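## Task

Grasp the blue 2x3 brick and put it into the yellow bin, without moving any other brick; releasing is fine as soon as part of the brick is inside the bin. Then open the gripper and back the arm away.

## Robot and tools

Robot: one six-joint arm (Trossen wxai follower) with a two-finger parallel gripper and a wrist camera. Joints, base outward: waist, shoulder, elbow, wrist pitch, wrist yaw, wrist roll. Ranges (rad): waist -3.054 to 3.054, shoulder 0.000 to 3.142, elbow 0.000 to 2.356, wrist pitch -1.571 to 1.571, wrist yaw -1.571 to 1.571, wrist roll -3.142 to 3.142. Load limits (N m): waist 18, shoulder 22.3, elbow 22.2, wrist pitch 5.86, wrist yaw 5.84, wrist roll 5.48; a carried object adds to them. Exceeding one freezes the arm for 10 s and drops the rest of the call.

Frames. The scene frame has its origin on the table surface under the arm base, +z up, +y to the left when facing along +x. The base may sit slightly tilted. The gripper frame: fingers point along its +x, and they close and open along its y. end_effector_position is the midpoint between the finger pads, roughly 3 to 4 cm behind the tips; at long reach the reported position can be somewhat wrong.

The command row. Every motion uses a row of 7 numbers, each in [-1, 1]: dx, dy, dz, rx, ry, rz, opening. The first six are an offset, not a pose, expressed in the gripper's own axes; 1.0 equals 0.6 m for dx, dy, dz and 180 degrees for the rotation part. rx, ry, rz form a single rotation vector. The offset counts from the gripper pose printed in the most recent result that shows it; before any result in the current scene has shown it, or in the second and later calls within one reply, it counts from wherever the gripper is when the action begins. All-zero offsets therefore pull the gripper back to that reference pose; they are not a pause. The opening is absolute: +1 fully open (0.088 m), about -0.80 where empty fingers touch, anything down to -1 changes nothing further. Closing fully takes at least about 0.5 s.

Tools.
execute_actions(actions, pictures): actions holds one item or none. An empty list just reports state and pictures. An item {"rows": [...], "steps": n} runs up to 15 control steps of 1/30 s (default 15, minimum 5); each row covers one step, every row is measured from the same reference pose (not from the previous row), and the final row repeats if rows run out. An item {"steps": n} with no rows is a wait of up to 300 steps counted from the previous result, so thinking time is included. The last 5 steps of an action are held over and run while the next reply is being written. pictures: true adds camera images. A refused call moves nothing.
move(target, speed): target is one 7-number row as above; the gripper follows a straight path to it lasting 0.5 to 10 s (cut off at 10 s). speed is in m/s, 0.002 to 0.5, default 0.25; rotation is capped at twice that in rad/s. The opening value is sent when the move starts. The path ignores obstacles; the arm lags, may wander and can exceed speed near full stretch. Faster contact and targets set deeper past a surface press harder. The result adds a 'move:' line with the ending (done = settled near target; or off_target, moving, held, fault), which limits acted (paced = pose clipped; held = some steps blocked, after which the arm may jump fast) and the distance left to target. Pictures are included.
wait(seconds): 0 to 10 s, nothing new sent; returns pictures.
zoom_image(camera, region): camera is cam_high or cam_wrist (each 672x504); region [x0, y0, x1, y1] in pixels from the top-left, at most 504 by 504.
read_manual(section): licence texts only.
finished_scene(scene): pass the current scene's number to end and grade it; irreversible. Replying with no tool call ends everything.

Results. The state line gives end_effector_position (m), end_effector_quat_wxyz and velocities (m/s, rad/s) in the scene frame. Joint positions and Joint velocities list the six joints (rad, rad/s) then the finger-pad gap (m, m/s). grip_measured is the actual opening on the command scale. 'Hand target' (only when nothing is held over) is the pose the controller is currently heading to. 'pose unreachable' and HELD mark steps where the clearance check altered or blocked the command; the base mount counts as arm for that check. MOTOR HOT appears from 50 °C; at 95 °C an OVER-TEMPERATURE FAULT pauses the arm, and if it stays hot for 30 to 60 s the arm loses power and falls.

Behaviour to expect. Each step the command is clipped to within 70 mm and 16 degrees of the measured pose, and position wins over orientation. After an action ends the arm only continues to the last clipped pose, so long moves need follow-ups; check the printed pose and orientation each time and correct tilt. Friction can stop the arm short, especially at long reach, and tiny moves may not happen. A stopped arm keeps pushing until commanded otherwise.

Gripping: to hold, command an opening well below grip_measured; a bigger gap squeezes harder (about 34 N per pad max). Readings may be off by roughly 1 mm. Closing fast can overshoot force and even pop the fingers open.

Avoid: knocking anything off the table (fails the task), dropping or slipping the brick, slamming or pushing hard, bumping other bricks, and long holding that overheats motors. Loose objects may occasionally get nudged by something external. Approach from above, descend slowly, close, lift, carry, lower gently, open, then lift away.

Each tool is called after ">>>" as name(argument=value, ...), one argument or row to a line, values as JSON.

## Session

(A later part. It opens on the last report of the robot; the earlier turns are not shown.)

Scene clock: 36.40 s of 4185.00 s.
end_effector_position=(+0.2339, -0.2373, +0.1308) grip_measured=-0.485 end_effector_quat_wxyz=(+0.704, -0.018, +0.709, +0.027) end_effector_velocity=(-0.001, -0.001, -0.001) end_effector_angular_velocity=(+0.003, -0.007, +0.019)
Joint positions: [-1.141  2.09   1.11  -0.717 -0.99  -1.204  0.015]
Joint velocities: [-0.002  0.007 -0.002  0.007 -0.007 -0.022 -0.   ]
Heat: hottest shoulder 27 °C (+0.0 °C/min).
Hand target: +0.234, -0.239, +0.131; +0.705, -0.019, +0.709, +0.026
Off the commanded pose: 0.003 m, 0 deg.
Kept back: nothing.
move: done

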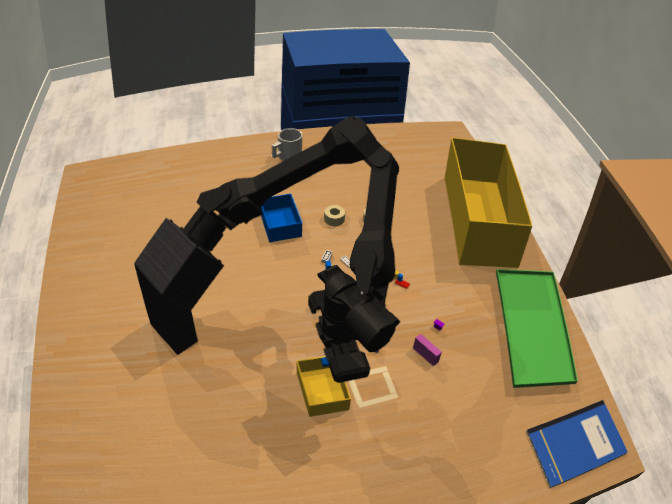

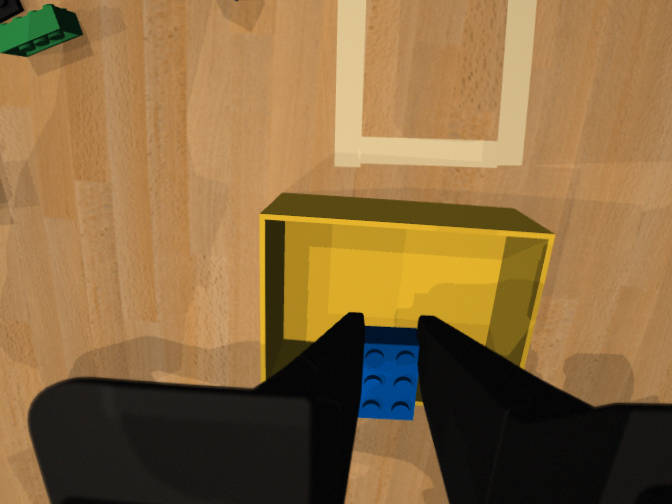

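>>> move(
  target=[0.12,-0.012,-0.012,0,0,0,-0.6],
  speed=0.12,
)

>>> move(
  target=[0,0,0,0,0,0,-0.3],
)

>>> move(
  target=[-0.15,0,0,0,0,0,-0.3],
)

Scene clock: 37.63 s of 4185.00 s.
end_effector_position=(+0.2301, -0.2441, +0.0598) grip_measured=-0.485 end_effector_quat_wxyz=(+0.706, -0.022, +0.707, +0.029) end_effector_velocity=(-0.000, +0.002, +0.001) end_effector_angular_velocity=(+0.006, -0.004, -0.015)
Joint positions: [-0.973  2.184  1.017 -0.264 -0.992 -0.899  0.015]
Joint velocities: [-0.002 -0.002 -0.002 -0.007 -0.007  0.007 -0.   ]
Heat: hottest shoulder 27 °C (+0.0 °C/min).
Hand target: +0.227, -0.244, +0.059; +0.705, -0.019, +0.709, +0.026
Off the commanded pose: 0.004 m, 1 deg.
Kept back: nothing.
move: done

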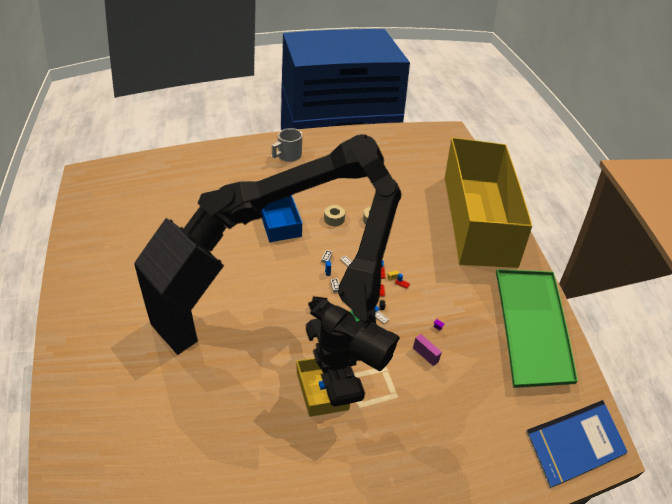

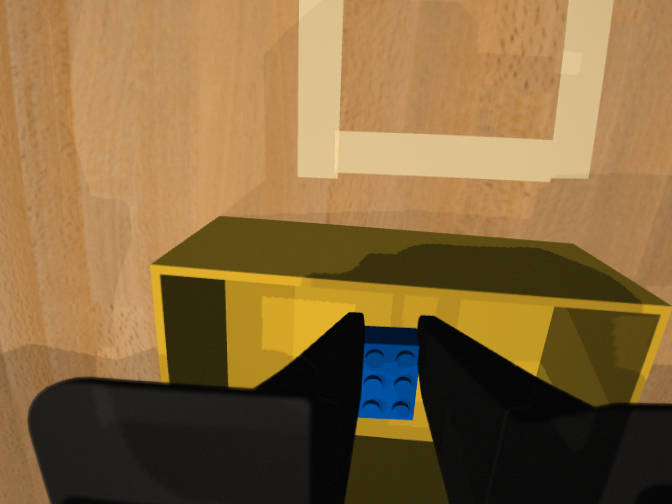

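Scene clock: 38.13 s of 4185.00 s.
end_effector_position=(+0.2302, -0.2441, +0.0598) grip_measured=-0.301 end_effector_quat_wxyz=(+0.706, -0.022, +0.707, +0.029) end_effector_velocity=(+0.003, +0.001, +0.001) end_effector_angular_velocity=(+0.010, -0.020, +0.012)
Joint positions: [-0.973  2.184  1.017 -0.264 -0.992 -0.899  0.024]
Joint velocities: [-0.002 -0.002 -0.002  0.007 -0.022 -0.007  0.   ]
Heat: hottest shoulder 27 °C (+0.0 °C/min).
Hand target: +0.230, -0.244, +0.060; +0.706, -0.022, +0.707, +0.029
Off the commanded pose: 0.000 m, 0 deg.
Kept back: nothing.
move: done

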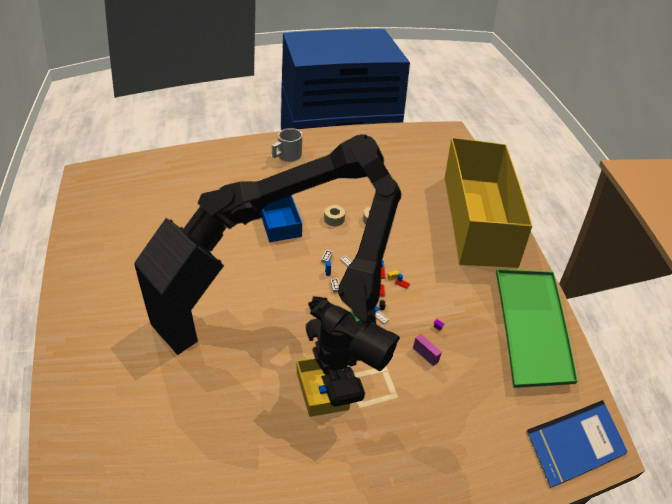

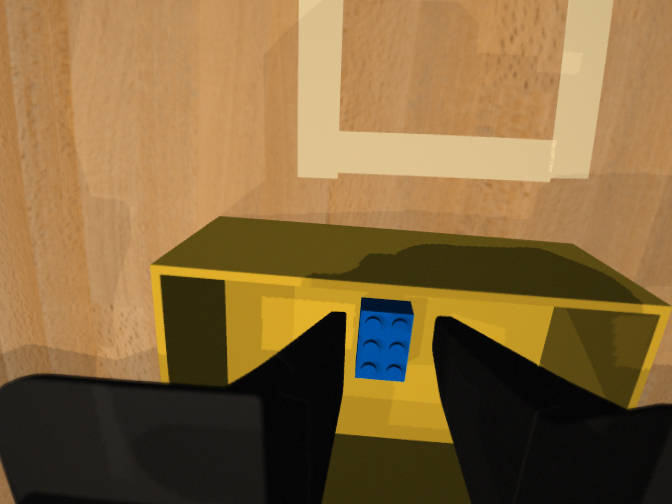

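Scene clock: 39.00 s of 4185.00 s.
end_effector_position=(+0.2299, -0.2432, +0.1490) grip_measured=-0.300 end_effector_quat_wxyz=(+0.706, -0.021, +0.707, +0.030) end_effector_velocity=(-0.000, +0.001, +0.000) end_effector_angular_velocity=(+0.012, -0.004, +0.002)
Joint positions: [-1.198  2.112  1.162 -0.831 -0.985 -1.313  0.024]
Joint velocities: [-0.002  0.007  0.007 -0.022 -0.007 -0.022  0.   ]
Heat: hottest shoulder 27 °C (+0.0 °C/min).
Hand target: +0.230, -0.245, +0.150; +0.706, -0.022, +0.708, +0.030
Off the commanded pose: 0.002 m, 0 deg.
Kept back: nothing.
move: done

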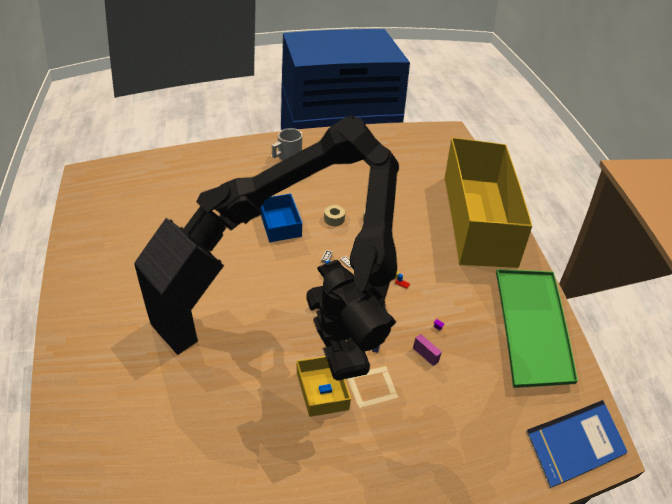

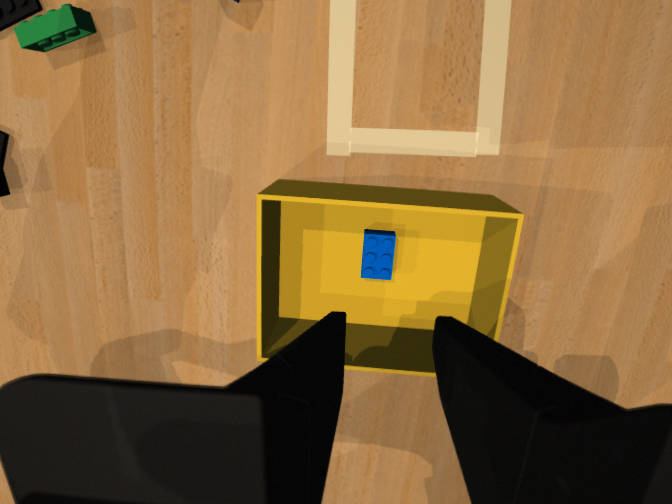

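>>> finished_scene(
  scene=2,
)

The scene is finished: the task was done.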